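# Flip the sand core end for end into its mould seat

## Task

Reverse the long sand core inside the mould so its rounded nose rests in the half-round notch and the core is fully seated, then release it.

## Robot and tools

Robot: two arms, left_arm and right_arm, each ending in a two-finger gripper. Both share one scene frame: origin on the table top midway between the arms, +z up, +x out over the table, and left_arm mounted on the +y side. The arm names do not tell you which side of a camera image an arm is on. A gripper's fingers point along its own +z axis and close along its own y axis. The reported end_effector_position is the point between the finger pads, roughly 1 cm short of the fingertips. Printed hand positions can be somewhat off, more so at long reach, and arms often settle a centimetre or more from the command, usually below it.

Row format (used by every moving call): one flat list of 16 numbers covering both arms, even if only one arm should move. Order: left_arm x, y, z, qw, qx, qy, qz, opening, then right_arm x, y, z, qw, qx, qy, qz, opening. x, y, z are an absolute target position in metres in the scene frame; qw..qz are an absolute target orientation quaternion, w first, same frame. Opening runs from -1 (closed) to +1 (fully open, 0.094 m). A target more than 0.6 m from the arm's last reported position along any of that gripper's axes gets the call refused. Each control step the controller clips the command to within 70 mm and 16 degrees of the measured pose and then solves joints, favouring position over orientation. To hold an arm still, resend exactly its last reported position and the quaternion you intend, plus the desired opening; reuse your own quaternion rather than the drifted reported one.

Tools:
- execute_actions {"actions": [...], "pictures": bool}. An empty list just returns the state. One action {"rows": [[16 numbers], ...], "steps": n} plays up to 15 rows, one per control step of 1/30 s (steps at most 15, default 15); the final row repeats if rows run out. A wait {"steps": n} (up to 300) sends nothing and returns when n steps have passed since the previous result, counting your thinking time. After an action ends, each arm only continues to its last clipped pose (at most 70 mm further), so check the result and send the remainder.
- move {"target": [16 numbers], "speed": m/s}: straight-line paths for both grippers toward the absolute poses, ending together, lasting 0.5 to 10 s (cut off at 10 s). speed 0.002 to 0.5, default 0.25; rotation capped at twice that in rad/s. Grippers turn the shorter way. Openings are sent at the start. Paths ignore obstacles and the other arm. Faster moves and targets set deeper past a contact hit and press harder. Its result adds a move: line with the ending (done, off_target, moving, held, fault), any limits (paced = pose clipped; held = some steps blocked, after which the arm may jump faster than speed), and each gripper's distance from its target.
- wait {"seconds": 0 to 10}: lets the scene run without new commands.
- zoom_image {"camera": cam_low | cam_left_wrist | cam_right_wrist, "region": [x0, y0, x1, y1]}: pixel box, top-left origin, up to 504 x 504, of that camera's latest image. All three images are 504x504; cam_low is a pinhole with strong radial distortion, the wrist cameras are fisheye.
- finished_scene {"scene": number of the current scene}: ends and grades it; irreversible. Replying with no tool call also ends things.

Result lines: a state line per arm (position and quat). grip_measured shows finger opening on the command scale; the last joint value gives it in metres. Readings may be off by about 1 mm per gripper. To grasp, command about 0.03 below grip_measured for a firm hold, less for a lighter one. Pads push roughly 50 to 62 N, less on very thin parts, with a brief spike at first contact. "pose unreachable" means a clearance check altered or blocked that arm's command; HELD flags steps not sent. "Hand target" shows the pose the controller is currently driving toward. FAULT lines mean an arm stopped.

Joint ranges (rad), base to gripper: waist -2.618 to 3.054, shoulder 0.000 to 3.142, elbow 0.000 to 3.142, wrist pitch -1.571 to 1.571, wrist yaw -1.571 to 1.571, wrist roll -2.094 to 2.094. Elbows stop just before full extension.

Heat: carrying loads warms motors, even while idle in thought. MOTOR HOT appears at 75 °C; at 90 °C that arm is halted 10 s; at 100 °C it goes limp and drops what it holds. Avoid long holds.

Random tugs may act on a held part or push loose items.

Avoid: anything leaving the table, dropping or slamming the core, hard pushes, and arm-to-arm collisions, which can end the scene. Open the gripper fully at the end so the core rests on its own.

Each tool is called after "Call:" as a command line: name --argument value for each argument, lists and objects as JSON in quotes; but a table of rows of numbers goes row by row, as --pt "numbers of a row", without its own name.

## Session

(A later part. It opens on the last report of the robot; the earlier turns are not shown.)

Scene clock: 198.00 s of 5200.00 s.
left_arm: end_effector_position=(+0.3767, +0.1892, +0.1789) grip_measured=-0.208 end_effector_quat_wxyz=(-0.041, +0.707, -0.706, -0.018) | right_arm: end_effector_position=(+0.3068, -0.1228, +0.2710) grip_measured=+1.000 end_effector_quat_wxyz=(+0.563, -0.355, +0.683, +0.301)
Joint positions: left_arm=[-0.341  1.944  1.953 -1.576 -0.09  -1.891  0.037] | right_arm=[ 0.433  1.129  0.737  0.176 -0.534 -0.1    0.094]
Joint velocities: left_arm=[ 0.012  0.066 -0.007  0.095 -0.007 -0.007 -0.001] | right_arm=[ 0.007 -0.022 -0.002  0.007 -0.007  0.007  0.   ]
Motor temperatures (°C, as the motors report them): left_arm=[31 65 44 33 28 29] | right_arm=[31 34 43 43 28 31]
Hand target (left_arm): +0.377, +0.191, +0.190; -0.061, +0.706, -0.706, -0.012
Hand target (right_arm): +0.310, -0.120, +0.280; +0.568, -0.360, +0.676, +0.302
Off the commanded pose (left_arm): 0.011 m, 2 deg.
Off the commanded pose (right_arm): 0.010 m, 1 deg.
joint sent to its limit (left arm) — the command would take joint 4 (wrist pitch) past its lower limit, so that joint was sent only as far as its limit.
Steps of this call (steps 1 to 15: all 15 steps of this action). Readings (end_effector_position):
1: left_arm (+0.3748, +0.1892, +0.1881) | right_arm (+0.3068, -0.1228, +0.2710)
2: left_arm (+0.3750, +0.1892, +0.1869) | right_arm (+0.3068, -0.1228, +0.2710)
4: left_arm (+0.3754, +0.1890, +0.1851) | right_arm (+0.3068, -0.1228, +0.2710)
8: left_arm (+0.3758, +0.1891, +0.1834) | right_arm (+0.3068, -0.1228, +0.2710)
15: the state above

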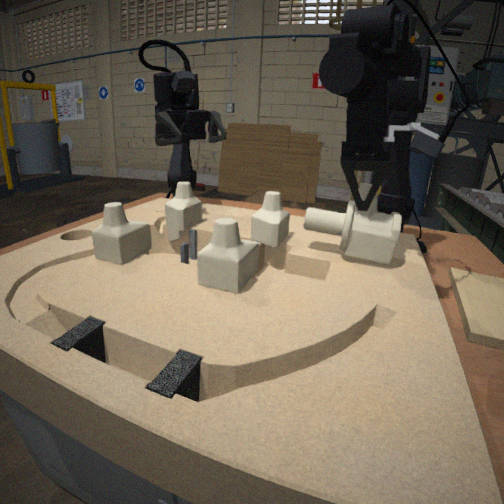

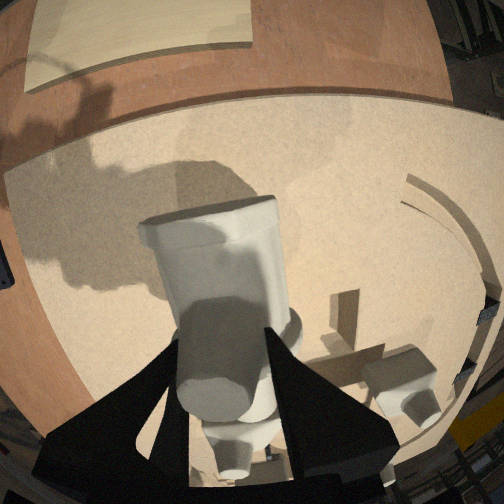

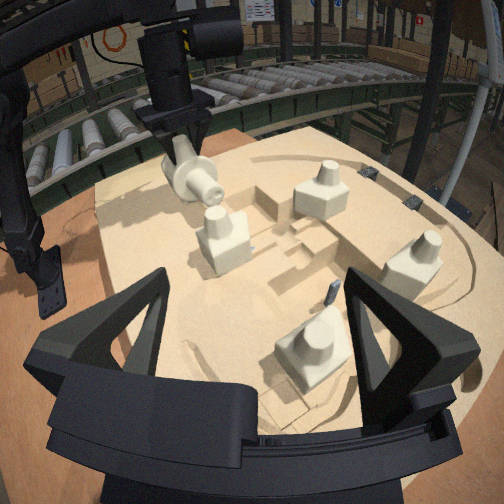

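Call:
execute_actions --actions '[{"rows": [[0.377,0.191,0.189,0.057,-0.705,0.705,0.019,-0.255, 0.31,-0.12,0.28,0.568,-0.360,0.676,0.302,1.0],[0.377,0.191,0.188,0.056,-0.705,0.705,0.020,-0.255, 0.31,-0.12,0.28,0.568,-0.360,0.676,0.302,1.0],[0.377,0.191,0.187,0.055,-0.705,0.705,0.021,-0.255, 0.31,-0.12,0.28,0.568,-0.360,0.676,0.302,1.0],[0.377,0.191,0.186,0.054,-0.705,0.705,0.022,-0.255, 0.31,-0.12,0.28,0.568,-0.360,0.676,0.302,1.0],[0.377,0.191,0.185,0.053,-0.705,0.705,0.023,-0.255, 0.31,-0.12,0.28,0.568,-0.360,0.676,0.302,1.0],[0.377,0.191,0.184,0.052,-0.705,0.705,0.024,-0.255, 0.31,-0.12,0.28,0.568,-0.360,0.676,0.302,1.0],[0.377,0.191,0.183,0.051,-0.705,0.705,0.025,-0.255, 0.31,-0.12,0.28,0.568,-0.360,0.676,0.302,1.0],[0.377,0.191,0.182,0.050,-0.705,0.705,0.026,-0.255, 0.31,-0.12,0.28,0.568,-0.360,0.676,0.302,1.0],[0.377,0.191,0.181,0.049,-0.705,0.705,0.027,-0.255, 0.31,-0.12,0.28,0.568,-0.360,0.676,0.302,1.0],[0.377,0.191,0.180,0.048,-0.705,0.705,0.028,-0.255, 0.31,-0.12,0.28,0.568,-0.360,0.676,0.302,1.0],[0.377,0.191,0.179,0.047,-0.705,0.705,0.029,-0.255, 0.31,-0.12,0.28,0.568,-0.360,0.676,0.302,1.0],[0.377,0.191,0.178,0.046,-0.705,0.705,0.030,-0.255, 0.31,-0.12,0.28,0.568,-0.360,0.676,0.302,1.0],[0.377,0.191,0.177,0.045,-0.705,0.705,0.031,-0.255, 0.31,-0.12,0.28,0.568,-0.360,0.676,0.302,1.0],[0.377,0.191,0.176,0.044,-0.705,0.705,0.032,-0.255, 0.31,-0.12,0.28,0.568,-0.360,0.676,0.302,1.0],[0.377,0.191,0.175,0.043,-0.705,0.705,0.033,-0.255, 0.31,-0.12,0.28,0.568,-0.360,0.676,0.302,1.0]], "steps": 15}]'

Scene clock: 205.43 s of 5200.00 s.
left_arm: end_effector_position=(+0.3776, +0.1878, +0.1722) grip_measured=-0.208 end_effector_quat_wxyz=(-0.035, +0.706, -0.706, -0.026) | right_arm: end_effector_position=(+0.3068, -0.1228, +0.2710) grip_measured=+1.000 end_effector_quat_wxyz=(+0.563, -0.355, +0.683, +0.301)
Joint positions: left_arm=[-0.342  1.964  1.953 -1.575 -0.086 -1.893  0.037] | right_arm=[ 0.433  1.129  0.737  0.176 -0.534 -0.1    0.094]
Joint velocities: left_arm=[ 0.007 -0.002 -0.007  0.081  0.022  0.037  0.001] | right_arm=[ 0.017 -0.002 -0.007 -0.051  0.022 -0.007  0.   ]
Motor temperatures (°C, as the motors report them): left_arm=[31 64 43 33 28 29] | right_arm=[31 34 43 43 28 31]
Hand target (left_arm): +0.377, +0.191, +0.175; -0.045, +0.706, -0.706, -0.030
Hand target (right_arm): +0.310, -0.120, +0.280; +0.568, -0.360, +0.676, +0.302
Off the commanded pose (left_arm): 0.004 m, 1 deg.
Off the commanded pose (right_arm): 0.010 m, 1 deg.
joint sent to its limit (left arm) — the command would take joint 4 (wrist pitch) past its lower limit, so that joint was sent only as far as its limit.
Steps of this call (steps 1 to 90: nothing new was sent; then 3.93 s passed at rest; steps 91 to 105: all 15 steps of this action). Readings (end_effector_position):
91: left_arm (+0.3772, +0.1891, +0.1761) | right_arm (+0.3068, -0.1228, +0.2710)
92: left_arm (+0.3772, +0.1891, +0.1761) | right_arm (+0.3068, -0.1228, +0.2710)
94: left_arm (+0.3772, +0.1891, +0.1761) | right_arm (+0.3068, -0.1228, +0.2710)
98: left_arm (+0.3775, +0.1889, +0.1740) | right_arm (+0.3068, -0.1228, +0.2710)
105: the state above

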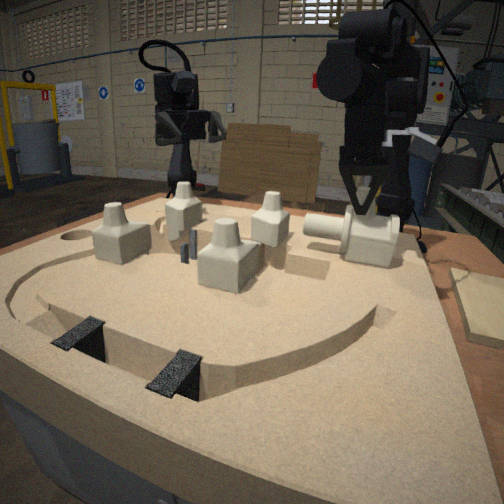

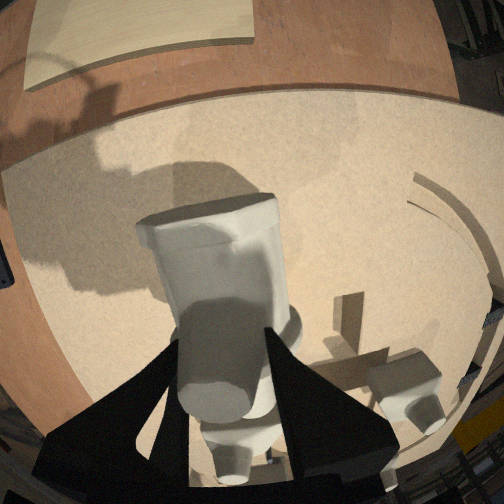

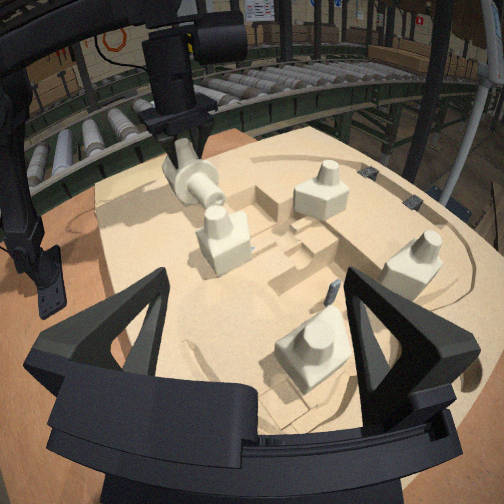

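Call:
execute_actions --actions '[{"rows": [[0.377,0.190,0.174,0.043,-0.705,0.705,0.030,-0.22, 0.31,-0.12,0.28,0.568,-0.360,0.676,0.302,1.0],[0.378,0.190,0.174,0.043,-0.705,0.705,0.030,-0.205, 0.31,-0.12,0.28,0.568,-0.360,0.676,0.302,1.0],[0.378,0.190,0.174,0.043,-0.705,0.705,0.030,-0.19, 0.31,-0.12,0.28,0.568,-0.360,0.676,0.302,1.0],[0.379,0.190,0.174,0.043,-0.705,0.705,0.030,-0.175, 0.31,-0.12,0.28,0.568,-0.360,0.676,0.302,1.0],[0.379,0.190,0.174,0.043,-0.705,0.705,0.030,-0.16, 0.31,-0.12,0.28,0.568,-0.360,0.676,0.302,1.0],[0.380,0.190,0.174,0.043,-0.705,0.705,0.030,-0.14, 0.31,-0.12,0.28,0.568,-0.360,0.676,0.302,1.0],[0.380,0.190,0.174,0.043,-0.705,0.705,0.030,-0.12, 0.31,-0.12,0.28,0.568,-0.360,0.676,0.302,1.0],[0.381,0.190,0.174,0.043,-0.705,0.705,0.030,-0.10, 0.31,-0.12,0.28,0.568,-0.360,0.676,0.302,1.0],[0.381,0.190,0.174,0.043,-0.705,0.705,0.030,-0.07, 0.31,-0.12,0.28,0.568,-0.360,0.676,0.302,1.0],[0.382,0.190,0.174,0.043,-0.705,0.705,0.030,-0.04, 0.31,-0.12,0.28,0.568,-0.360,0.676,0.302,1.0],[0.382,0.190,0.174,0.043,-0.705,0.705,0.030,-0.01, 0.31,-0.12,0.28,0.568,-0.360,0.676,0.302,1.0],[0.383,0.190,0.174,0.043,-0.705,0.705,0.030,0.03, 0.31,-0.12,0.28,0.568,-0.360,0.676,0.302,1.0],[0.383,0.190,0.174,0.043,-0.705,0.705,0.030,0.07, 0.31,-0.12,0.28,0.568,-0.360,0.676,0.302,1.0],[0.383,0.190,0.174,0.043,-0.705,0.705,0.030,0.12, 0.31,-0.12,0.28,0.568,-0.360,0.676,0.302,1.0],[0.383,0.190,0.174,0.043,-0.705,0.705,0.030,0.18, 0.31,-0.12,0.28,0.568,-0.360,0.676,0.302,1.0]], "steps": 15}]' --pictures false

Call:
execute_actions --actions '[{"steps": 12}]'

Scene clock: 218.07 s of 5200.00 s.
left_arm: end_effector_position=(+0.3805, +0.1875, +0.1686) grip_measured=+0.153 end_effector_quat_wxyz=(-0.037, +0.706, -0.706, -0.027) | right_arm: end_effector_position=(+0.3068, -0.1228, +0.2710) grip_measured=+1.000 end_effector_quat_wxyz=(+0.563, -0.355, +0.683, +0.301)
Joint positions: left_arm=[-0.342  1.974  1.953 -1.566 -0.09  -1.893  0.054] | right_arm=[ 0.433  1.129  0.737  0.176 -0.534 -0.1    0.094]
Joint velocities: left_arm=[-0.002  0.022 -0.002  0.022 -0.051 -0.081  0.05 ] | right_arm=[-0.012 -0.022 -0.002  0.007  0.037  0.022  0.   ]
Motor temperatures (°C, as the motors report them): left_arm=[31 62 42 32 28 29] | right_arm=[31 34 43 43 28 31]
Hand target (left_arm): +0.383, +0.190, +0.174; -0.044, +0.706, -0.706, -0.028
Hand target (right_arm): +0.310, -0.120, +0.280; +0.568, -0.360, +0.676, +0.302
Off the commanded pose (left_arm): 0.006 m, 1 deg.
Off the commanded pose (right_arm): 0.010 m, 1 deg.
joint sent to its limit (left arm) — the command would take joint 4 (wrist pitch) past its lower limit, so that joint was sent only as far as its limit.
Steps of this call (steps 1 to 90: nothing new was sent; then 9.13 s passed at rest; steps 91 to 105: all 15 steps of this action). Readings (end_effector_position):
91: left_arm (+0.3777, +0.1876, +0.1721) | right_arm (+0.3068, -0.1228, +0.2710)
92: left_arm (+0.3777, +0.1876, +0.1721) | right_arm (+0.3068, -0.1228, +0.2710)
94: left_arm (+0.3777, +0.1876, +0.1721) | right_arm (+0.3068, -0.1228, +0.2710)
98: left_arm (+0.3803, +0.1875, +0.1711) | right_arm (+0.3068, -0.1228, +0.2710)
105: the state above

Scene clock: 218.47 s of 5200.00 s.
left_arm: end_effector_position=(+0.3806, +0.1875, +0.1683) grip_measured=+0.178 end_effector_quat_wxyz=(-0.036, +0.706, -0.706, -0.028) | right_arm: end_effector_position=(+0.3068, -0.1228, +0.2710) grip_measured=+1.000 end_effector_quat_wxyz=(+0.563, -0.355, +0.683, +0.301)
Joint positions: left_arm=[-0.342  1.975  1.953 -1.566 -0.09  -1.893  0.055] | right_arm=[ 0.433  1.129  0.737  0.176 -0.534 -0.1    0.094]
Joint velocities: left_arm=[-0.017  0.002  0.007  0.007 -0.022 -0.066 -0.   ] | right_arm=[-0.002 -0.002 -0.007 -0.037  0.051  0.022  0.   ]
Motor temperatures (°C, as the motors report them): left_arm=[31 62 42 32 28 29] | right_arm=[31 34 43 43 28 31]
Hand target (left_arm): +0.383, +0.190, +0.174; -0.044, +0.706, -0.706, -0.027
Hand target (right_arm): +0.310, -0.120, +0.280; +0.568, -0.360, +0.676, +0.302
Off the commanded pose (left_arm): 0.007 m, 1 deg.
Off the commanded pose (right_arm): 0.010 m, 1 deg.
Steps of this call (steps 1 to 12: nothing new was sent). Readings (end_effector_position):
1: left_arm (+0.3806, +0.1875, +0.1683) | right_arm (+0.3068, -0.1228, +0.2710)
2: left_arm (+0.3806, +0.1875, +0.1683) | right_arm (+0.3068, -0.1228, +0.2710)
4: left_arm (+0.3806, +0.1875, +0.1683) | right_arm (+0.3068, -0.1228, +0.2710)
8: left_arm (+0.3806, +0.1875, +0.1683) | right_arm (+0.3068, -0.1228, +0.2710)
12: the state above

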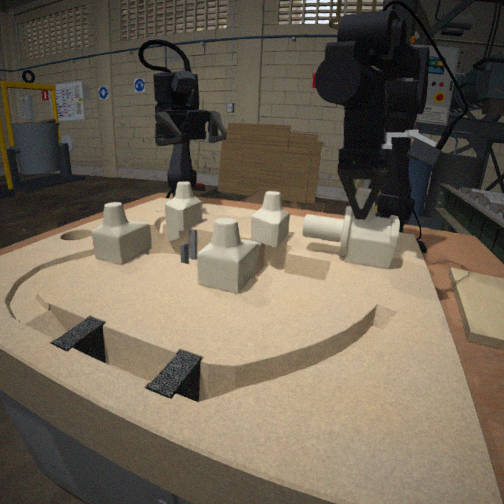

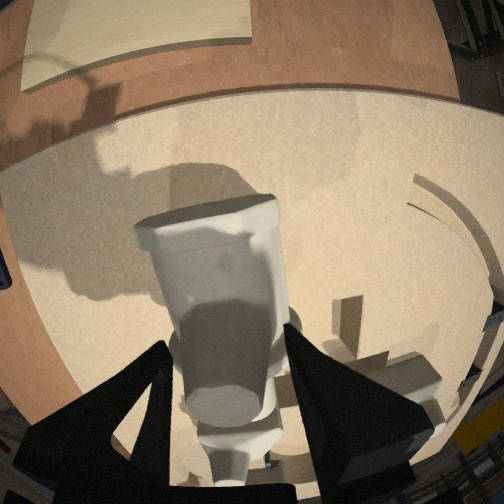

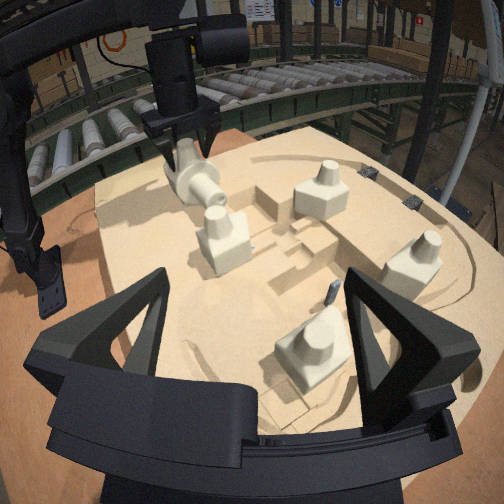

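Call:
zoom_image --camera "cam_low" --region '[240, 160, 430, 300]'

Call:
zoom_image --camera "cam_right_wrist" --region '[130, 100, 360, 300]'

Call:
zoom_image --camera "cam_left_wrist" --region '[110, 170, 450, 490]'

Region (240, 160, 430, 300) of cam_low's 504x504 image, scaled by 2.653, with more detail than that image has; it fills the top 371 rows of this view, and the rest is white.

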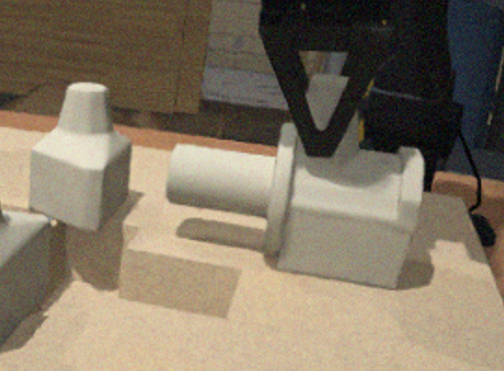

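Region (130, 100, 360, 300) of cam_right_wrist's 504x504 image, scaled by 2.191, with more detail than that image has; it fills the top 438 rows of this view, and the rest is white.

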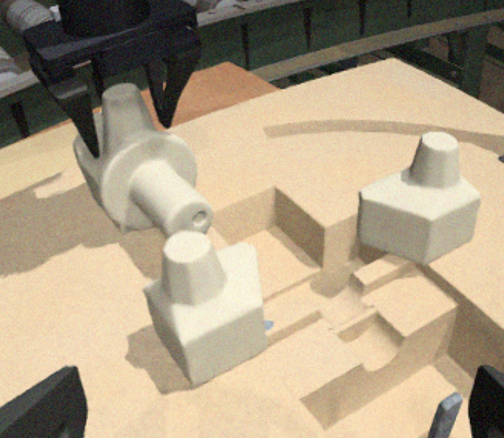

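Region (110, 170, 450, 490) of cam_left_wrist's 504x504 image, scaled by 1.482, with more detail than that image has; it fills the top 474 rows of this view, and the rest is white.

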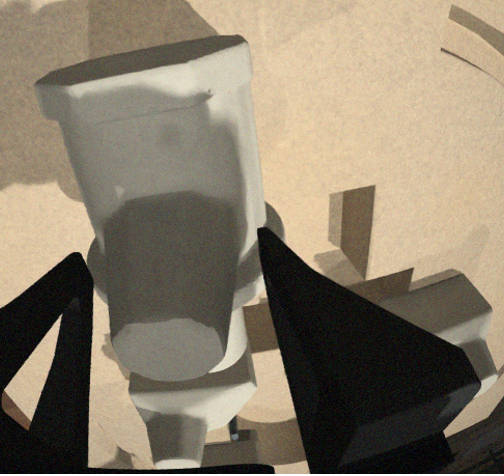

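Call:
move --target '[0.382, 0.187, 0.178, -0.0815, -0.722, 0.6732, -0.1377, 0.4, 0.31, -0.12, 0.28, 0.568, -0.360, 0.676, 0.302, 1.0]' --speed 0.15

Scene clock: 247.20 s of 5200.00 s.
left_arm: end_effector_position=(+0.3819, +0.1850, +0.1713) grip_measured=+0.398 end_effector_quat_wxyz=(+0.087, +0.723, -0.674, +0.124) | right_arm: end_effector_position=(+0.3068, -0.1228, +0.2710) grip_measured=+1.000 end_effector_quat_wxyz=(+0.563, -0.355, +0.683, +0.301)
Joint positions: left_arm=[-0.167  1.836  1.747 -1.372  0.285 -1.804  0.066] | right_arm=[ 0.433  1.129  0.737  0.176 -0.534 -0.1    0.094]
Joint velocities: left_arm=[-0.002  0.002  0.002  0.022  0.081  0.051 -0.   ] | right_arm=[ 0.002  0.002 -0.012 -0.095  0.007 -0.037  0.   ]
Motor temperatures (°C, as the motors report them): left_arm=[31 59 42 32 28 29] | right_arm=[31 34 44 43 28 31]
Hand target (left_arm): +0.382, +0.186, +0.178; +0.082, +0.721, -0.674, +0.138
Hand target (right_arm): +0.310, -0.120, +0.280; +0.568, -0.360, +0.676, +0.302
Off the commanded pose (left_arm): 0.007 m, 2 deg.
Off the commanded pose (right_arm): 0.010 m, 1 deg.
After step 90, 23.83 s passed at rest.
move: done

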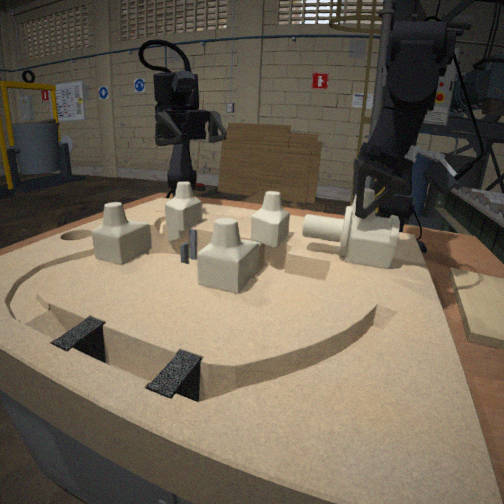

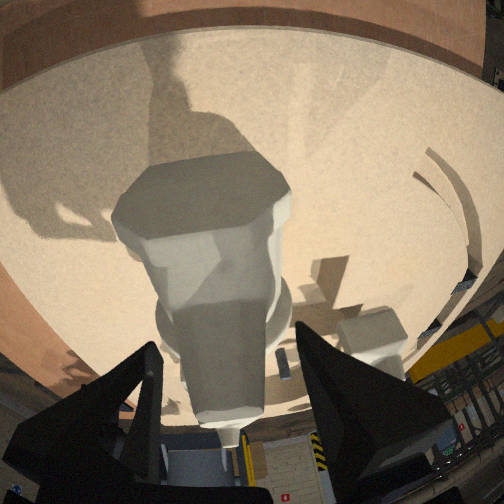

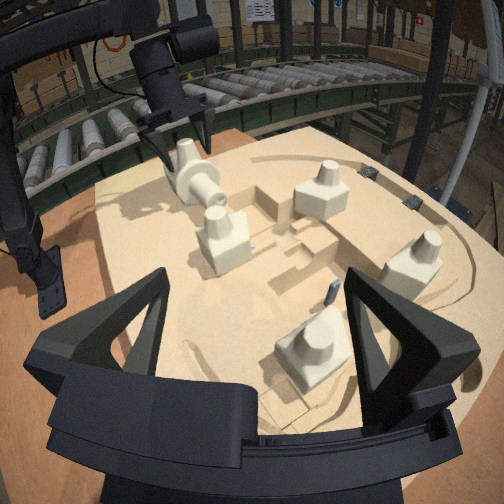

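Call:
zoom_image --camera "cam_low" --region '[290, 150, 430, 280]'

Region (290, 150, 430, 280) of cam_low's 504x504 image, scaled by 3.600, with more detail than that image has; it fills the top 468 rows of this view, and the rest is white.

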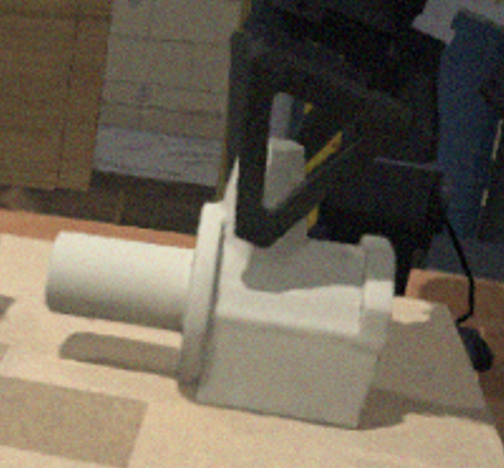

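Call:
execute_actions --actions '[{"rows": [[0.381,0.188,0.178,-0.0815,-0.722,0.6732,-0.1377,0.33, 0.31,-0.12,0.28,0.568,-0.360,0.676,0.302,1.0],[0.380,0.190,0.178,-0.0815,-0.722,0.6732,-0.1377,0.26, 0.31,-0.12,0.28,0.568,-0.360,0.676,0.302,1.0],[0.380,0.192,0.178,-0.0815,-0.722,0.6732,-0.1377,0.19, 0.31,-0.12,0.28,0.568,-0.360,0.676,0.302,1.0],[0.380,0.193,0.178,-0.0815,-0.722,0.6732,-0.1377,0.12, 0.31,-0.12,0.28,0.568,-0.360,0.676,0.302,1.0],[0.380,0.193,0.178,-0.0815,-0.722,0.6732,-0.1377,0.06, 0.31,-0.12,0.28,0.568,-0.360,0.676,0.302,1.0],[0.380,0.193,0.178,-0.0815,-0.722,0.6732,-0.1377,0.0, 0.31,-0.12,0.28,0.568,-0.360,0.676,0.302,1.0],[0.380,0.193,0.178,-0.0815,-0.722,0.6732,-0.1377,-0.05, 0.31,-0.12,0.28,0.568,-0.360,0.676,0.302,1.0],[0.380,0.193,0.178,-0.0815,-0.722,0.6732,-0.1377,-0.10, 0.31,-0.12,0.28,0.568,-0.360,0.676,0.302,1.0],[0.380,0.193,0.178,-0.0815,-0.722,0.6732,-0.1377,-0.14, 0.31,-0.12,0.28,0.568,-0.360,0.676,0.302,1.0],[0.380,0.193,0.178,-0.0815,-0.722,0.6732,-0.1377,-0.17, 0.31,-0.12,0.28,0.568,-0.360,0.676,0.302,1.0],[0.380,0.193,0.178,-0.0815,-0.722,0.6732,-0.1377,-0.19, 0.31,-0.12,0.28,0.568,-0.360,0.676,0.302,1.0],[0.380,0.193,0.178,-0.0815,-0.722,0.6732,-0.1377,-0.21, 0.31,-0.12,0.28,0.568,-0.360,0.676,0.302,1.0],[0.380,0.193,0.178,-0.0815,-0.722,0.6732,-0.1377,-0.23, 0.31,-0.12,0.28,0.568,-0.360,0.676,0.302,1.0],[0.380,0.193,0.178,-0.0815,-0.722,0.6732,-0.1377,-0.25, 0.31,-0.12,0.28,0.568,-0.360,0.676,0.302,1.0],[0.380,0.193,0.178,-0.0815,-0.722,0.6732,-0.1377,-0.27, 0.31,-0.12,0.28,0.568,-0.360,0.676,0.302,1.0]], "steps": 15}]' --pictures false

Call:
execute_actions --actions '[{"steps": 10}]'

Scene clock: 258.00 s of 5200.00 s.
left_arm: end_effector_position=(+0.3815, +0.1913, +0.1718) grip_measured=-0.211 end_effector_quat_wxyz=(+0.086, +0.724, -0.673, +0.127) | right_arm: end_effector_position=(+0.3068, -0.1228, +0.2710) grip_measured=+1.000 end_effector_quat_wxyz=(+0.563, -0.355, +0.683, +0.301)
Joint positions: left_arm=[-0.149  1.826  1.735 -1.368  0.288 -1.789  0.037] | right_arm=[ 0.433  1.129  0.737  0.176 -0.534 -0.1    0.094]
Joint velocities: left_arm=[ 0.002 -0.002 -0.012 -0.066  0.022 -0.051  0.001] | right_arm=[-0.017  0.007  0.007 -0.022  0.022 -0.022  0.   ]
Motor temperatures (°C, as the motors report them): left_arm=[31 60 42 32 28 29] | right_arm=[31 34 44 43 28 31]
Hand target (left_arm): +0.380, +0.193, +0.178; +0.081, +0.722, -0.673, +0.138
Hand target (right_arm): +0.310, -0.120, +0.280; +0.568, -0.360, +0.676, +0.302
Off the commanded pose (left_arm): 0.007 m, 1 deg.
Off the commanded pose (right_arm): 0.010 m, 1 deg.
Steps of this call (steps 1 to 90: nothing new was sent; then 7.30 s passed at rest; steps 91 to 105: all 15 steps of this action). Readings (end_effector_position):
91: left_arm (+0.3821, +0.1847, +0.1715) | right_arm (+0.3068, -0.1228, +0.2710)
92: left_arm (+0.3820, +0.1849, +0.1714) | right_arm (+0.3068, -0.1228, +0.2710)
94: left_arm (+0.3810, +0.1868, +0.1711) | right_arm (+0.3068, -0.1228, +0.2710)
98: left_arm (+0.3814, +0.1910, +0.1716) | right_arm (+0.3068, -0.1228, +0.2710)
105: the state above

Scene clock: 258.33 s of 5200.00 s.
left_arm: end_effector_position=(+0.3815, +0.1913, +0.1718) grip_measured=-0.211 end_effector_quat_wxyz=(+0.086, +0.724, -0.673, +0.127) | right_arm: end_effector_position=(+0.3068, -0.1228, +0.2710) grip_measured=+1.000 end_effector_quat_wxyz=(+0.563, -0.355, +0.683, +0.301)
Joint positions: left_arm=[-0.149  1.826  1.735 -1.368  0.288 -1.789  0.037] | right_arm=[ 0.433  1.129  0.737  0.176 -0.534 -0.1    0.094]
Joint velocities: left_arm=[-0.017  0.012  0.002 -0.051 -0.007 -0.037 -0.   ] | right_arm=[ 0.002  0.002 -0.002  0.007  0.007 -0.066  0.   ]
Motor temperatures (°C, as the motors report them): left_arm=[31 60 41 32 28 29] | right_arm=[31 34 44 43 28 31]
Hand target (left_arm): +0.380, +0.193, +0.178; +0.081, +0.722, -0.673, +0.138
Hand target (right_arm): +0.310, -0.120, +0.280; +0.568, -0.360, +0.676, +0.302
Off the commanded pose (left_arm): 0.007 m, 1 deg.
Off the commanded pose (right_arm): 0.010 m, 1 deg.
Steps of this call (steps 1 to 10: nothing new was sent). Readings (end_effector_position):
1: left_arm (+0.3815, +0.1913, +0.1718) | right_arm (+0.3068, -0.1228, +0.2710)
2: left_arm (+0.3815, +0.1913, +0.1718) | right_arm (+0.3068, -0.1228, +0.2710)
4: left_arm (+0.3815, +0.1913, +0.1718) | right_arm (+0.3068, -0.1228, +0.2710)
8: left_arm (+0.3815, +0.1913, +0.1718) | right_arm (+0.3068, -0.1228, +0.2710)
10: the state above

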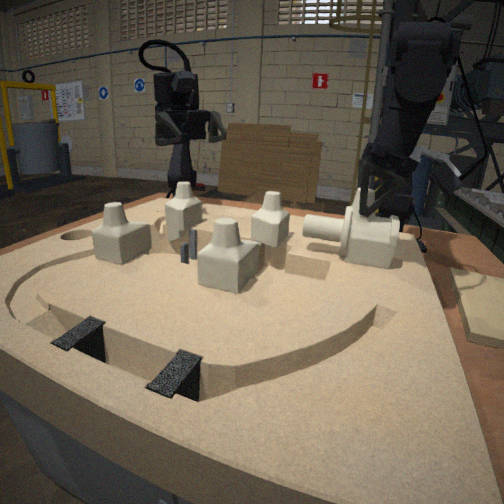

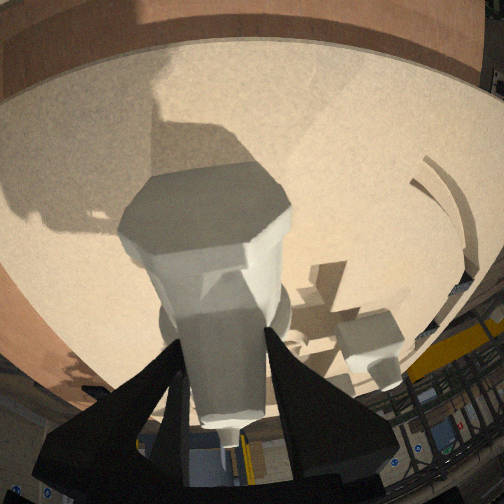

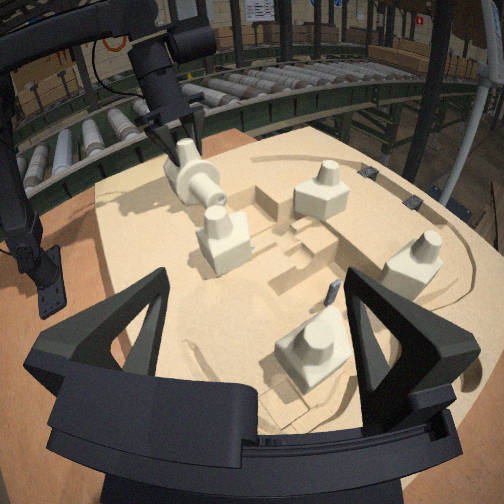

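Call:
execute_actions --actions '[{"rows": [[0.380,0.193,0.181,-0.081,-0.721,0.673,-0.140,-0.255, 0.31,-0.12,0.28,0.568,-0.360,0.676,0.302,1.0],[0.380,0.193,0.184,-0.081,-0.721,0.674,-0.142,-0.255, 0.31,-0.12,0.28,0.568,-0.360,0.676,0.302,1.0],[0.380,0.193,0.187,-0.081,-0.720,0.674,-0.144,-0.255, 0.31,-0.12,0.28,0.568,-0.360,0.676,0.302,1.0],[0.380,0.192,0.190,-0.081,-0.719,0.674,-0.146,-0.255, 0.31,-0.12,0.28,0.568,-0.360,0.676,0.302,1.0],[0.381,0.192,0.193,-0.080,-0.719,0.674,-0.148,-0.255, 0.31,-0.12,0.28,0.568,-0.360,0.676,0.302,1.0],[0.381,0.192,0.196,-0.080,-0.718,0.675,-0.150,-0.255, 0.31,-0.12,0.28,0.568,-0.360,0.676,0.302,1.0],[0.381,0.192,0.199,-0.080,-0.717,0.675,-0.152,-0.255, 0.31,-0.12,0.28,0.568,-0.360,0.676,0.302,1.0],[0.382,0.191,0.202,-0.080,-0.717,0.675,-0.155,-0.255, 0.31,-0.12,0.28,0.568,-0.360,0.676,0.302,1.0],[0.382,0.191,0.205,-0.079,-0.716,0.675,-0.157,-0.255, 0.31,-0.12,0.28,0.568,-0.360,0.676,0.302,1.0],[0.382,0.191,0.208,-0.079,-0.716,0.675,-0.159,-0.255, 0.31,-0.12,0.28,0.568,-0.360,0.676,0.302,1.0],[0.383,0.191,0.211,-0.079,-0.715,0.676,-0.161,-0.255, 0.31,-0.12,0.28,0.568,-0.360,0.676,0.302,1.0],[0.383,0.190,0.214,-0.079,-0.714,0.676,-0.163,-0.255, 0.31,-0.12,0.28,0.568,-0.360,0.676,0.302,1.0],[0.384,0.190,0.217,-0.078,-0.714,0.676,-0.165,-0.255, 0.31,-0.12,0.28,0.568,-0.360,0.676,0.302,1.0],[0.385,0.190,0.220,-0.078,-0.713,0.676,-0.168,-0.255, 0.31,-0.12,0.28,0.568,-0.360,0.676,0.302,1.0],[0.386,0.190,0.223,-0.078,-0.7126,0.6763,-0.1697,-0.255, 0.31,-0.12,0.28,0.568,-0.360,0.676,0.302,1.0]], "steps": 15}]' --pictures false

Call:
execute_actions --actions '[{"rows": [[0.388,0.190,0.225,-0.078,-0.711,0.677,-0.171,-0.255, 0.31,-0.12,0.28,0.568,-0.360,0.676,0.302,1.0],[0.391,0.189,0.227,-0.079,-0.710,0.678,-0.172,-0.255, 0.31,-0.12,0.28,0.568,-0.360,0.676,0.302,1.0],[0.394,0.188,0.229,-0.079,-0.709,0.679,-0.173,-0.255, 0.31,-0.12,0.28,0.568,-0.360,0.676,0.302,1.0],[0.398,0.187,0.230,-0.080,-0.708,0.680,-0.174,-0.255, 0.31,-0.12,0.28,0.568,-0.360,0.676,0.302,1.0],[0.402,0.186,0.231,-0.080,-0.706,0.681,-0.175,-0.255, 0.31,-0.12,0.28,0.568,-0.360,0.676,0.302,1.0],[0.406,0.185,0.232,-0.081,-0.705,0.682,-0.176,-0.255, 0.31,-0.12,0.28,0.568,-0.360,0.676,0.302,1.0],[0.410,0.184,0.233,-0.082,-0.704,0.683,-0.177,-0.255, 0.31,-0.12,0.28,0.568,-0.360,0.676,0.302,1.0],[0.414,0.183,0.234,-0.082,-0.702,0.684,-0.178,-0.255, 0.31,-0.12,0.28,0.568,-0.360,0.676,0.302,1.0],[0.418,0.182,0.235,-0.083,-0.701,0.685,-0.179,-0.255, 0.31,-0.12,0.28,0.568,-0.360,0.676,0.302,1.0],[0.422,0.181,0.236,-0.084,-0.700,0.686,-0.180,-0.255, 0.31,-0.12,0.28,0.568,-0.360,0.676,0.302,1.0],[0.426,0.179,0.236,-0.084,-0.699,0.687,-0.181,-0.255, 0.31,-0.12,0.28,0.568,-0.360,0.676,0.302,1.0],[0.430,0.177,0.237,-0.085,-0.697,0.688,-0.182,-0.255, 0.31,-0.12,0.28,0.568,-0.360,0.676,0.302,1.0],[0.433,0.175,0.237,-0.086,-0.696,0.689,-0.183,-0.255, 0.31,-0.12,0.28,0.568,-0.360,0.676,0.302,1.0],[0.436,0.173,0.238,-0.087,-0.695,0.690,-0.184,-0.255, 0.31,-0.12,0.28,0.568,-0.360,0.676,0.302,1.0],[0.438,0.170,0.238,-0.0874,-0.6934,0.691,-0.1849,-0.255, 0.31,-0.12,0.28,0.568,-0.360,0.676,0.302,1.0]], "steps": 15}]' --pictures false

Call:
execute_actions --actions '[{"rows": [[0.438,0.166,0.238,-0.0874,-0.6934,0.691,-0.1849,-0.255, 0.31,-0.12,0.28,0.568,-0.360,0.676,0.302,1.0],[0.438,0.162,0.238,-0.0874,-0.6934,0.691,-0.1849,-0.255, 0.31,-0.12,0.28,0.568,-0.360,0.676,0.302,1.0],[0.438,0.158,0.238,-0.0874,-0.6934,0.691,-0.1849,-0.255, 0.31,-0.12,0.28,0.568,-0.360,0.676,0.302,1.0],[0.438,0.154,0.238,-0.0874,-0.6934,0.691,-0.1849,-0.255, 0.31,-0.12,0.28,0.568,-0.360,0.676,0.302,1.0],[0.438,0.150,0.238,-0.0874,-0.6934,0.691,-0.1849,-0.255, 0.31,-0.12,0.28,0.568,-0.360,0.676,0.302,1.0],[0.438,0.146,0.238,-0.0874,-0.6934,0.691,-0.1849,-0.255, 0.31,-0.12,0.28,0.568,-0.360,0.676,0.302,1.0],[0.438,0.142,0.238,-0.0874,-0.6934,0.691,-0.1849,-0.255, 0.31,-0.12,0.28,0.568,-0.360,0.676,0.302,1.0],[0.438,0.138,0.238,-0.0874,-0.6934,0.691,-0.1849,-0.255, 0.31,-0.12,0.28,0.568,-0.360,0.676,0.302,1.0],[0.438,0.134,0.238,-0.0874,-0.6934,0.691,-0.1849,-0.255, 0.31,-0.12,0.28,0.568,-0.360,0.676,0.302,1.0],[0.438,0.130,0.238,-0.0874,-0.6934,0.691,-0.1849,-0.255, 0.31,-0.12,0.28,0.568,-0.360,0.676,0.302,1.0],[0.438,0.127,0.238,-0.0874,-0.6934,0.691,-0.1849,-0.255, 0.31,-0.12,0.28,0.568,-0.360,0.676,0.302,1.0],[0.438,0.124,0.238,-0.0874,-0.6934,0.691,-0.1849,-0.255, 0.31,-0.12,0.28,0.568,-0.360,0.676,0.302,1.0],[0.438,0.122,0.238,-0.0874,-0.6934,0.691,-0.1849,-0.255, 0.31,-0.12,0.28,0.568,-0.360,0.676,0.302,1.0],[0.438,0.120,0.238,-0.0874,-0.6934,0.691,-0.1849,-0.255, 0.31,-0.12,0.28,0.568,-0.360,0.676,0.302,1.0]], "steps": 15}]' --pictures false

Call:
execute_actions --actions '[{"steps": 12}]'

Scene clock: 293.43 s of 5200.00 s.
left_arm: end_effector_position=(+0.3779, +0.1934, +0.1889) grip_measured=-0.211 end_effector_quat_wxyz=(+0.086, +0.721, -0.675, +0.126) | right_arm: end_effector_position=(+0.3068, -0.1228, +0.2710) grip_measured=+1.000 end_effector_quat_wxyz=(+0.563, -0.355, +0.683, +0.301)
Joint positions: left_arm=[-0.145  1.826  1.805 -1.442  0.287 -1.776  0.037] | right_arm=[ 0.433  1.129  0.737  0.176 -0.534 -0.1    0.094]
Joint velocities: left_arm=[ 0.027  0.007  0.437 -0.3    0.066  0.051  0.   ] | right_arm=[ 0.017 -0.002  0.002  0.066  0.022 -0.007  0.   ]
Motor temperatures (°C, as the motors report them): left_arm=[31 60 41 32 28 29] | right_arm=[31 33 44 43 28 31]
Hand target (left_arm): +0.384, +0.190, +0.222; +0.076, +0.712, -0.677, +0.171
Hand target (right_arm): +0.310, -0.120, +0.280; +0.568, -0.360, +0.676, +0.302
Off the commanded pose (left_arm): 0.035 m, 5 deg.
Off the commanded pose (right_arm): 0.010 m, 1 deg.
Steps of this call (steps 1 to 90: nothing new was sent; then 31.60 s passed at rest; steps 91 to 105: all 15 steps of this action). Readings (end_effector_position):
91: left_arm (+0.3815, +0.1913, +0.1718) | right_arm (+0.3068, -0.1228, +0.2710)
92: left_arm (+0.3815, +0.1913, +0.1718) | right_arm (+0.3068, -0.1228, +0.2710)
94: left_arm (+0.3815, +0.1912, +0.1718) | right_arm (+0.3068, -0.1228, +0.2710)
98: left_arm (+0.3807, +0.1914, +0.1731) | right_arm (+0.3068, -0.1228, +0.2710)
105: the state above

Scene clock: 293.93 s of 5200.00 s.
left_arm: end_effector_position=(+0.4352, +0.1839, +0.2066) grip_measured=-0.211 end_effector_quat_wxyz=(+0.082, +0.710, -0.683, +0.152) | right_arm: end_effector_position=(+0.3068, -0.1228, +0.2710) grip_measured=+1.000 end_effector_quat_wxyz=(+0.563, -0.355, +0.683, +0.301)
Joint positions: left_arm=[-0.139  2.07   2.209 -1.56   0.314 -1.751  0.037] | right_arm=[ 0.433  1.129  0.737  0.176 -0.534 -0.1    0.094]
Joint velocities: left_arm=[-0.007  0.422  0.452 -0.066  0.066  0.037 -0.   ] | right_arm=[-0.007 -0.002 -0.007 -0.051  0.037 -0.007  0.   ]
Motor temperatures (°C, as the motors report them): left_arm=[31 60 41 32 28 29] | right_arm=[31 33 44 43 28 31]
Hand target (left_arm): +0.436, +0.171, +0.238; +0.080, +0.693, -0.690, +0.196
Hand target (right_arm): +0.310, -0.120, +0.280; +0.568, -0.360, +0.676, +0.302
Off the commanded pose (left_arm): 0.034 m, 4 deg.
Off the commanded pose (right_arm): 0.010 m, 1 deg.
joint sent to its limit (left arm) — the command would take joint 4 (wrist pitch) past its lower limit, so that joint was sent only as far as its limit.
Steps of this call (steps 1 to 15: all 15 steps of this action). Readings (end_effector_position):
1: left_arm (+0.3791, +0.1936, +0.1928) | right_arm (+0.3068, -0.1228, +0.2710)
2: left_arm (+0.3808, +0.1938, +0.1969) | right_arm (+0.3068, -0.1228, +0.2710)
4: left_arm (+0.3861, +0.1935, +0.2043) | right_arm (+0.3068, -0.1228, +0.2710)
8: left_arm (+0.4032, +0.1902, +0.2119) | right_arm (+0.3068, -0.1228, +0.2710)
15: the state above

Scene clock: 294.43 s of 5200.00 s.
left_arm: end_effector_position=(+0.4347, +0.1282, +0.2088) grip_measured=-0.211 end_effector_quat_wxyz=(+0.091, +0.694, -0.698, +0.152) | right_arm: end_effector_position=(+0.3068, -0.1228, +0.2710) grip_measured=+1.000 end_effector_quat_wxyz=(+0.563, -0.355, +0.683, +0.301)
Joint positions: left_arm=[-0.269  2.137  2.32  -1.58   0.312 -1.841  0.037] | right_arm=[ 0.433  1.129  0.737  0.176 -0.534 -0.1    0.094]
Joint velocities: left_arm=[-0.168  0.061  0.125  0.007 -0.081 -0.11  -0.   ] | right_arm=[ 0.007  0.002  0.017  0.007  0.022 -0.081  0.   ]
Motor temperatures (°C, as the motors report them): left_arm=[31 61 41 32 28 29] | right_arm=[31 33 44 43 28 31]
Hand target (left_arm): +0.436, +0.121, +0.237; +0.084, +0.692, -0.690, +0.192
Hand target (right_arm): +0.310, -0.120, +0.280; +0.568, -0.360, +0.676, +0.302
Off the commanded pose (left_arm): 0.031 m, 4 deg.
Off the commanded pose (right_arm): 0.010 m, 1 deg.
joint sent to its limit (left arm) — the command would take joint 4 (wrist pitch) past its lower limit, so that joint was sent only as far as its limit.
Steps of this call (steps 1 to 15: all 15 steps of this action). Readings (end_effector_position):
1: left_arm (+0.4380, +0.1829, +0.2052) | right_arm (+0.3068, -0.1228, +0.2710)
2: left_arm (+0.4398, +0.1817, +0.2040) | right_arm (+0.3068, -0.1228, +0.2710)
4: left_arm (+0.4408, +0.1773, +0.2023) | right_arm (+0.3068, -0.1228, +0.2710)
8: left_arm (+0.4373, +0.1603, +0.2035) | right_arm (+0.3068, -0.1228, +0.2710)
15: the state above

Scene clock: 294.83 s of 5200.00 s.
left_arm: end_effector_position=(+0.4350, +0.1254, +0.2064) grip_measured=-0.211 end_effector_quat_wxyz=(+0.093, +0.700, -0.692, +0.148) | right_arm: end_effector_position=(+0.3068, -0.1228, +0.2710) grip_measured=+1.000 end_effector_quat_wxyz=(+0.563, -0.355, +0.683, +0.301)
Joint positions: left_arm=[-0.276  2.146  2.325 -1.58   0.31  -1.865  0.037] | right_arm=[ 0.433  1.129  0.737  0.176 -0.534 -0.1    0.094]
Joint velocities: left_arm=[-0.017 -0.002 -0.002 -0.022 -0.066 -0.007 -0.001] | right_arm=[-0.002  0.002  0.002 -0.037  0.022 -0.022  0.   ]
Motor temperatures (°C, as the motors report them): left_arm=[31 61 41 32 28 29] | right_arm=[31 33 45 43 28 31]
Hand target (left_arm): +0.436, +0.121, +0.237; +0.084, +0.693, -0.690, +0.192
Hand target (right_arm): +0.310, -0.120, +0.280; +0.568, -0.360, +0.676, +0.302
Off the commanded pose (left_arm): 0.032 m, 4 deg.
Off the commanded pose (right_arm): 0.010 m, 1 deg.
Steps of this call (steps 1 to 12: nothing new was sent). Readings (end_effector_position):
1: left_arm (+0.4346, +0.1262, +0.2087) | right_arm (+0.3068, -0.1228, +0.2710)
2: left_arm (+0.4344, +0.1251, +0.2085) | right_arm (+0.3068, -0.1228, +0.2710)
4: left_arm (+0.4346, +0.1249, +0.2078) | right_arm (+0.3068, -0.1228, +0.2710)
8: left_arm (+0.4350, +0.1254, +0.2066) | right_arm (+0.3068, -0.1228, +0.2710)
12: the state above

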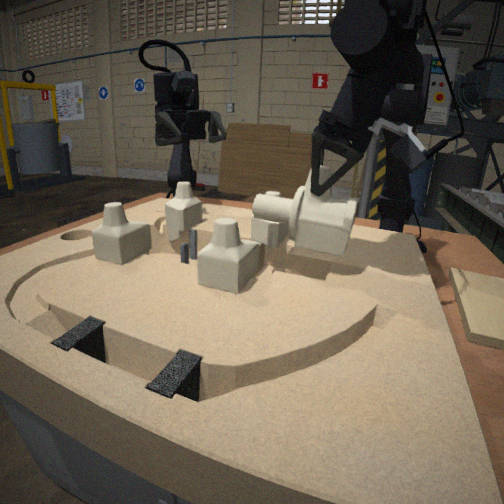

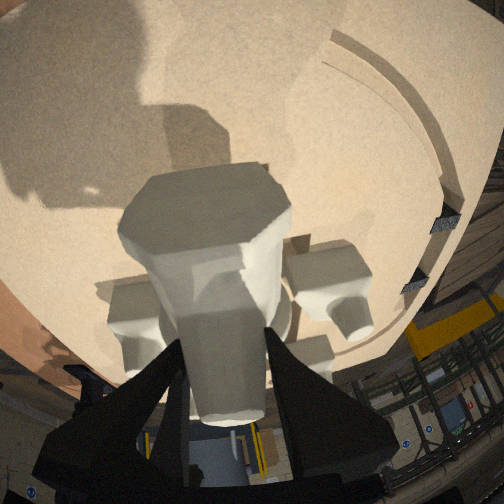

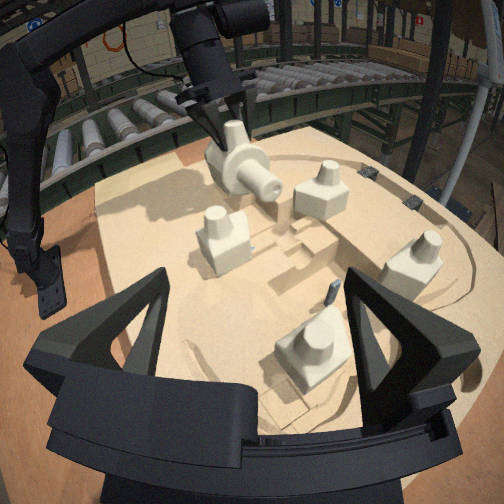

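Call:
execute_actions --actions '[{"rows": [[0.438,0.120,0.237,-0.086,-0.693,0.690,-0.189,-0.255, 0.31,-0.12,0.28,0.568,-0.360,0.676,0.302,1.0],[0.440,0.119,0.236,-0.086,-0.693,0.690,-0.187,-0.255, 0.31,-0.12,0.28,0.568,-0.360,0.676,0.302,1.0],[0.442,0.118,0.235,-0.086,-0.694,0.691,-0.185,-0.255, 0.31,-0.12,0.28,0.568,-0.360,0.676,0.302,1.0],[0.444,0.117,0.234,-0.086,-0.694,0.691,-0.184,-0.255, 0.31,-0.12,0.28,0.568,-0.360,0.676,0.302,1.0],[0.445,0.116,0.233,-0.086,-0.694,0.691,-0.182,-0.255, 0.31,-0.12,0.28,0.568,-0.360,0.676,0.302,1.0],[0.446,0.114,0.232,-0.086,-0.694,0.692,-0.180,-0.255, 0.31,-0.12,0.28,0.568,-0.360,0.676,0.302,1.0],[0.447,0.112,0.231,-0.086,-0.694,0.692,-0.179,-0.255, 0.31,-0.12,0.28,0.568,-0.360,0.676,0.302,1.0],[0.447,0.110,0.230,-0.086,-0.695,0.692,-0.177,-0.255, 0.31,-0.12,0.28,0.568,-0.360,0.676,0.302,1.0],[0.447,0.108,0.229,-0.086,-0.695,0.692,-0.175,-0.255, 0.31,-0.12,0.28,0.568,-0.360,0.676,0.302,1.0],[0.447,0.106,0.228,-0.086,-0.695,0.693,-0.174,-0.255, 0.31,-0.12,0.28,0.568,-0.360,0.676,0.302,1.0],[0.447,0.104,0.227,-0.086,-0.695,0.693,-0.172,-0.255, 0.31,-0.12,0.28,0.568,-0.360,0.676,0.302,1.0],[0.447,0.103,0.226,-0.086,-0.695,0.693,-0.170,-0.255, 0.31,-0.12,0.28,0.568,-0.360,0.676,0.302,1.0],[0.447,0.102,0.225,-0.086,-0.696,0.693,-0.169,-0.255, 0.31,-0.12,0.28,0.568,-0.360,0.676,0.302,1.0],[0.447,0.101,0.224,-0.086,-0.696,0.693,-0.167,-0.255, 0.31,-0.12,0.28,0.568,-0.360,0.676,0.302,1.0],[0.447,0.100,0.223,-0.0862,-0.6959,0.6935,-0.1655,-0.255, 0.31,-0.12,0.28,0.568,-0.360,0.676,0.302,1.0]], "steps": 15}]' --pictures false

Call:
execute_actions --actions '[{"steps": 12}]'

Scene clock: 304.30 s of 5200.00 s.
left_arm: end_effector_position=(+0.4454, +0.1114, +0.1905) grip_measured=-0.211 end_effector_quat_wxyz=(+0.091, +0.704, -0.691, +0.135) | right_arm: end_effector_position=(+0.3068, -0.1228, +0.2710) grip_measured=+1.000 end_effector_quat_wxyz=(+0.563, -0.355, +0.683, +0.301)
Joint positions: left_arm=[-0.309  2.223  2.391 -1.58   0.287 -1.901  0.037] | right_arm=[ 0.433  1.129  0.737  0.176 -0.534 -0.1    0.094]
Joint velocities: left_arm=[-0.159  0.1    0.032  0.081  0.022 -0.081 -0.001] | right_arm=[ 0.012  0.002 -0.007 -0.037  0.007  0.037  0.   ]
Motor temperatures (°C, as the motors report them): left_arm=[31 64 43 32 28 29] | right_arm=[31 33 45 43 28 31]
Hand target (left_arm): +0.445, +0.101, +0.222; +0.081, +0.695, -0.692, +0.178
Hand target (right_arm): +0.310, -0.120, +0.280; +0.568, -0.360, +0.676, +0.302
Off the commanded pose (left_arm): 0.035 m, 4 deg.
Off the commanded pose (right_arm): 0.010 m, 1 deg.
joint sent to its limit (left arm) — the command would take joint 4 (wrist pitch) past its lower limit, so that joint was sent only as far as its limit.
Steps of this call (steps 1 to 90: nothing new was sent; then 5.97 s passed at rest; steps 91 to 105: all 15 steps of this action). Readings (end_effector_position):
91: left_arm (+0.4350, +0.1255, +0.2064) | right_arm (+0.3068, -0.1228, +0.2710)
92: left_arm (+0.4354, +0.1254, +0.2063) | right_arm (+0.3068, -0.1228, +0.2710)
94: left_arm (+0.4382, +0.1248, +0.2064) | right_arm (+0.3068, -0.1228, +0.2710)
98: left_arm (+0.4449, +0.1229, +0.2030) | right_arm (+0.3068, -0.1228, +0.2710)
105: the state above

Scene clock: 304.70 s of 5200.00 s.
left_arm: end_effector_position=(+0.4439, +0.1066, +0.1872) grip_measured=-0.211 end_effector_quat_wxyz=(+0.092, +0.705, -0.691, +0.130) | right_arm: end_effector_position=(+0.3068, -0.1228, +0.2710) grip_measured=+1.000 end_effector_quat_wxyz=(+0.563, -0.355, +0.683, +0.301)
Joint positions: left_arm=[-0.322  2.231  2.392 -1.58   0.283 -1.912  0.037] | right_arm=[ 0.433  1.129  0.737  0.176 -0.534 -0.1    0.094]
Joint velocities: left_arm=[-0.012 -0.012 -0.002  0.007 -0.007  0.037 -0.001] | right_arm=[-0.002 -0.012 -0.007  0.007 -0.037  0.037  0.   ]
Motor temperatures (°C, as the motors report them): left_arm=[31 64 43 32 28 29] | right_arm=[31 33 45 43 28 31]
Hand target (left_arm): +0.445, +0.101, +0.222; +0.081, +0.695, -0.692, +0.178
Hand target (right_arm): +0.310, -0.120, +0.280; +0.568, -0.360, +0.676, +0.302
Off the commanded pose (left_arm): 0.037 m, 4 deg.
Off the commanded pose (right_arm): 0.010 m, 1 deg.
Steps of this call (steps 1 to 12: nothing new was sent). Readings (end_effector_position):
1: left_arm (+0.4449, +0.1097, +0.1893) | right_arm (+0.3068, -0.1228, +0.2710)
2: left_arm (+0.4444, +0.1080, +0.1884) | right_arm (+0.3068, -0.1228, +0.2710)
4: left_arm (+0.4438, +0.1062, +0.1874) | right_arm (+0.3068, -0.1228, +0.2710)
8: left_arm (+0.4439, +0.1064, +0.1873) | right_arm (+0.3068, -0.1228, +0.2710)
12: the state above

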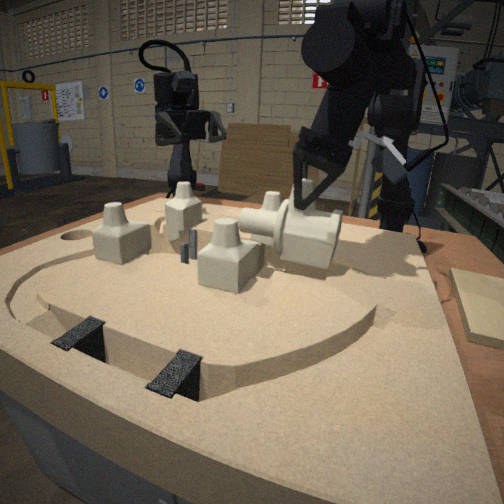

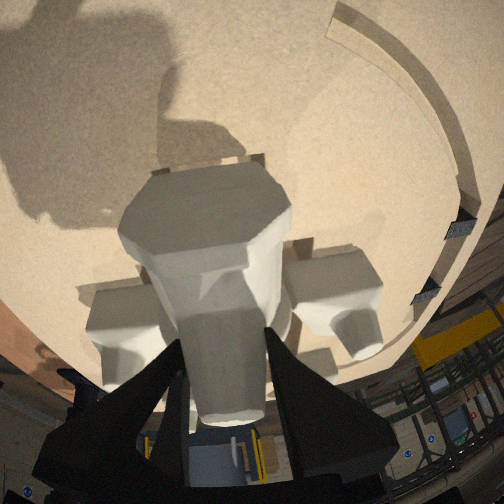

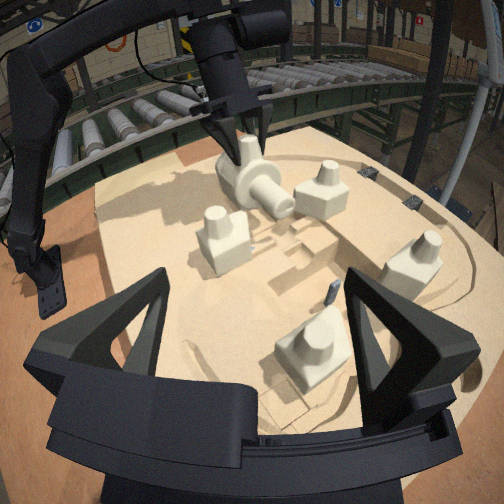

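Call:
zoom_image --camera "cam_left_wrist" --region '[100, 130, 330, 300]'

Call:
zoom_image --camera "cam_right_wrist" --region '[190, 130, 350, 290]'

Region (100, 130, 330, 300) of cam_left_wrist's 504x504 image, scaled by 2.191, with more detail than that image has; it fills the top 373 rows of this view, and the rest is white.

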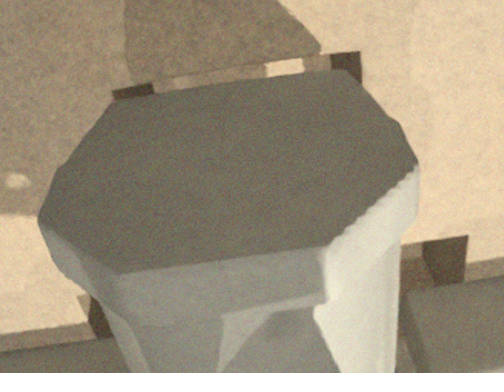

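Region (190, 130, 350, 290) of cam_right_wrist's 504x504 image, scaled by 3.150, with more detail than that image has.

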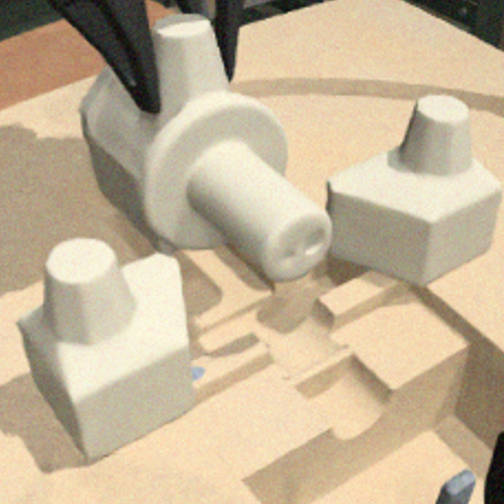

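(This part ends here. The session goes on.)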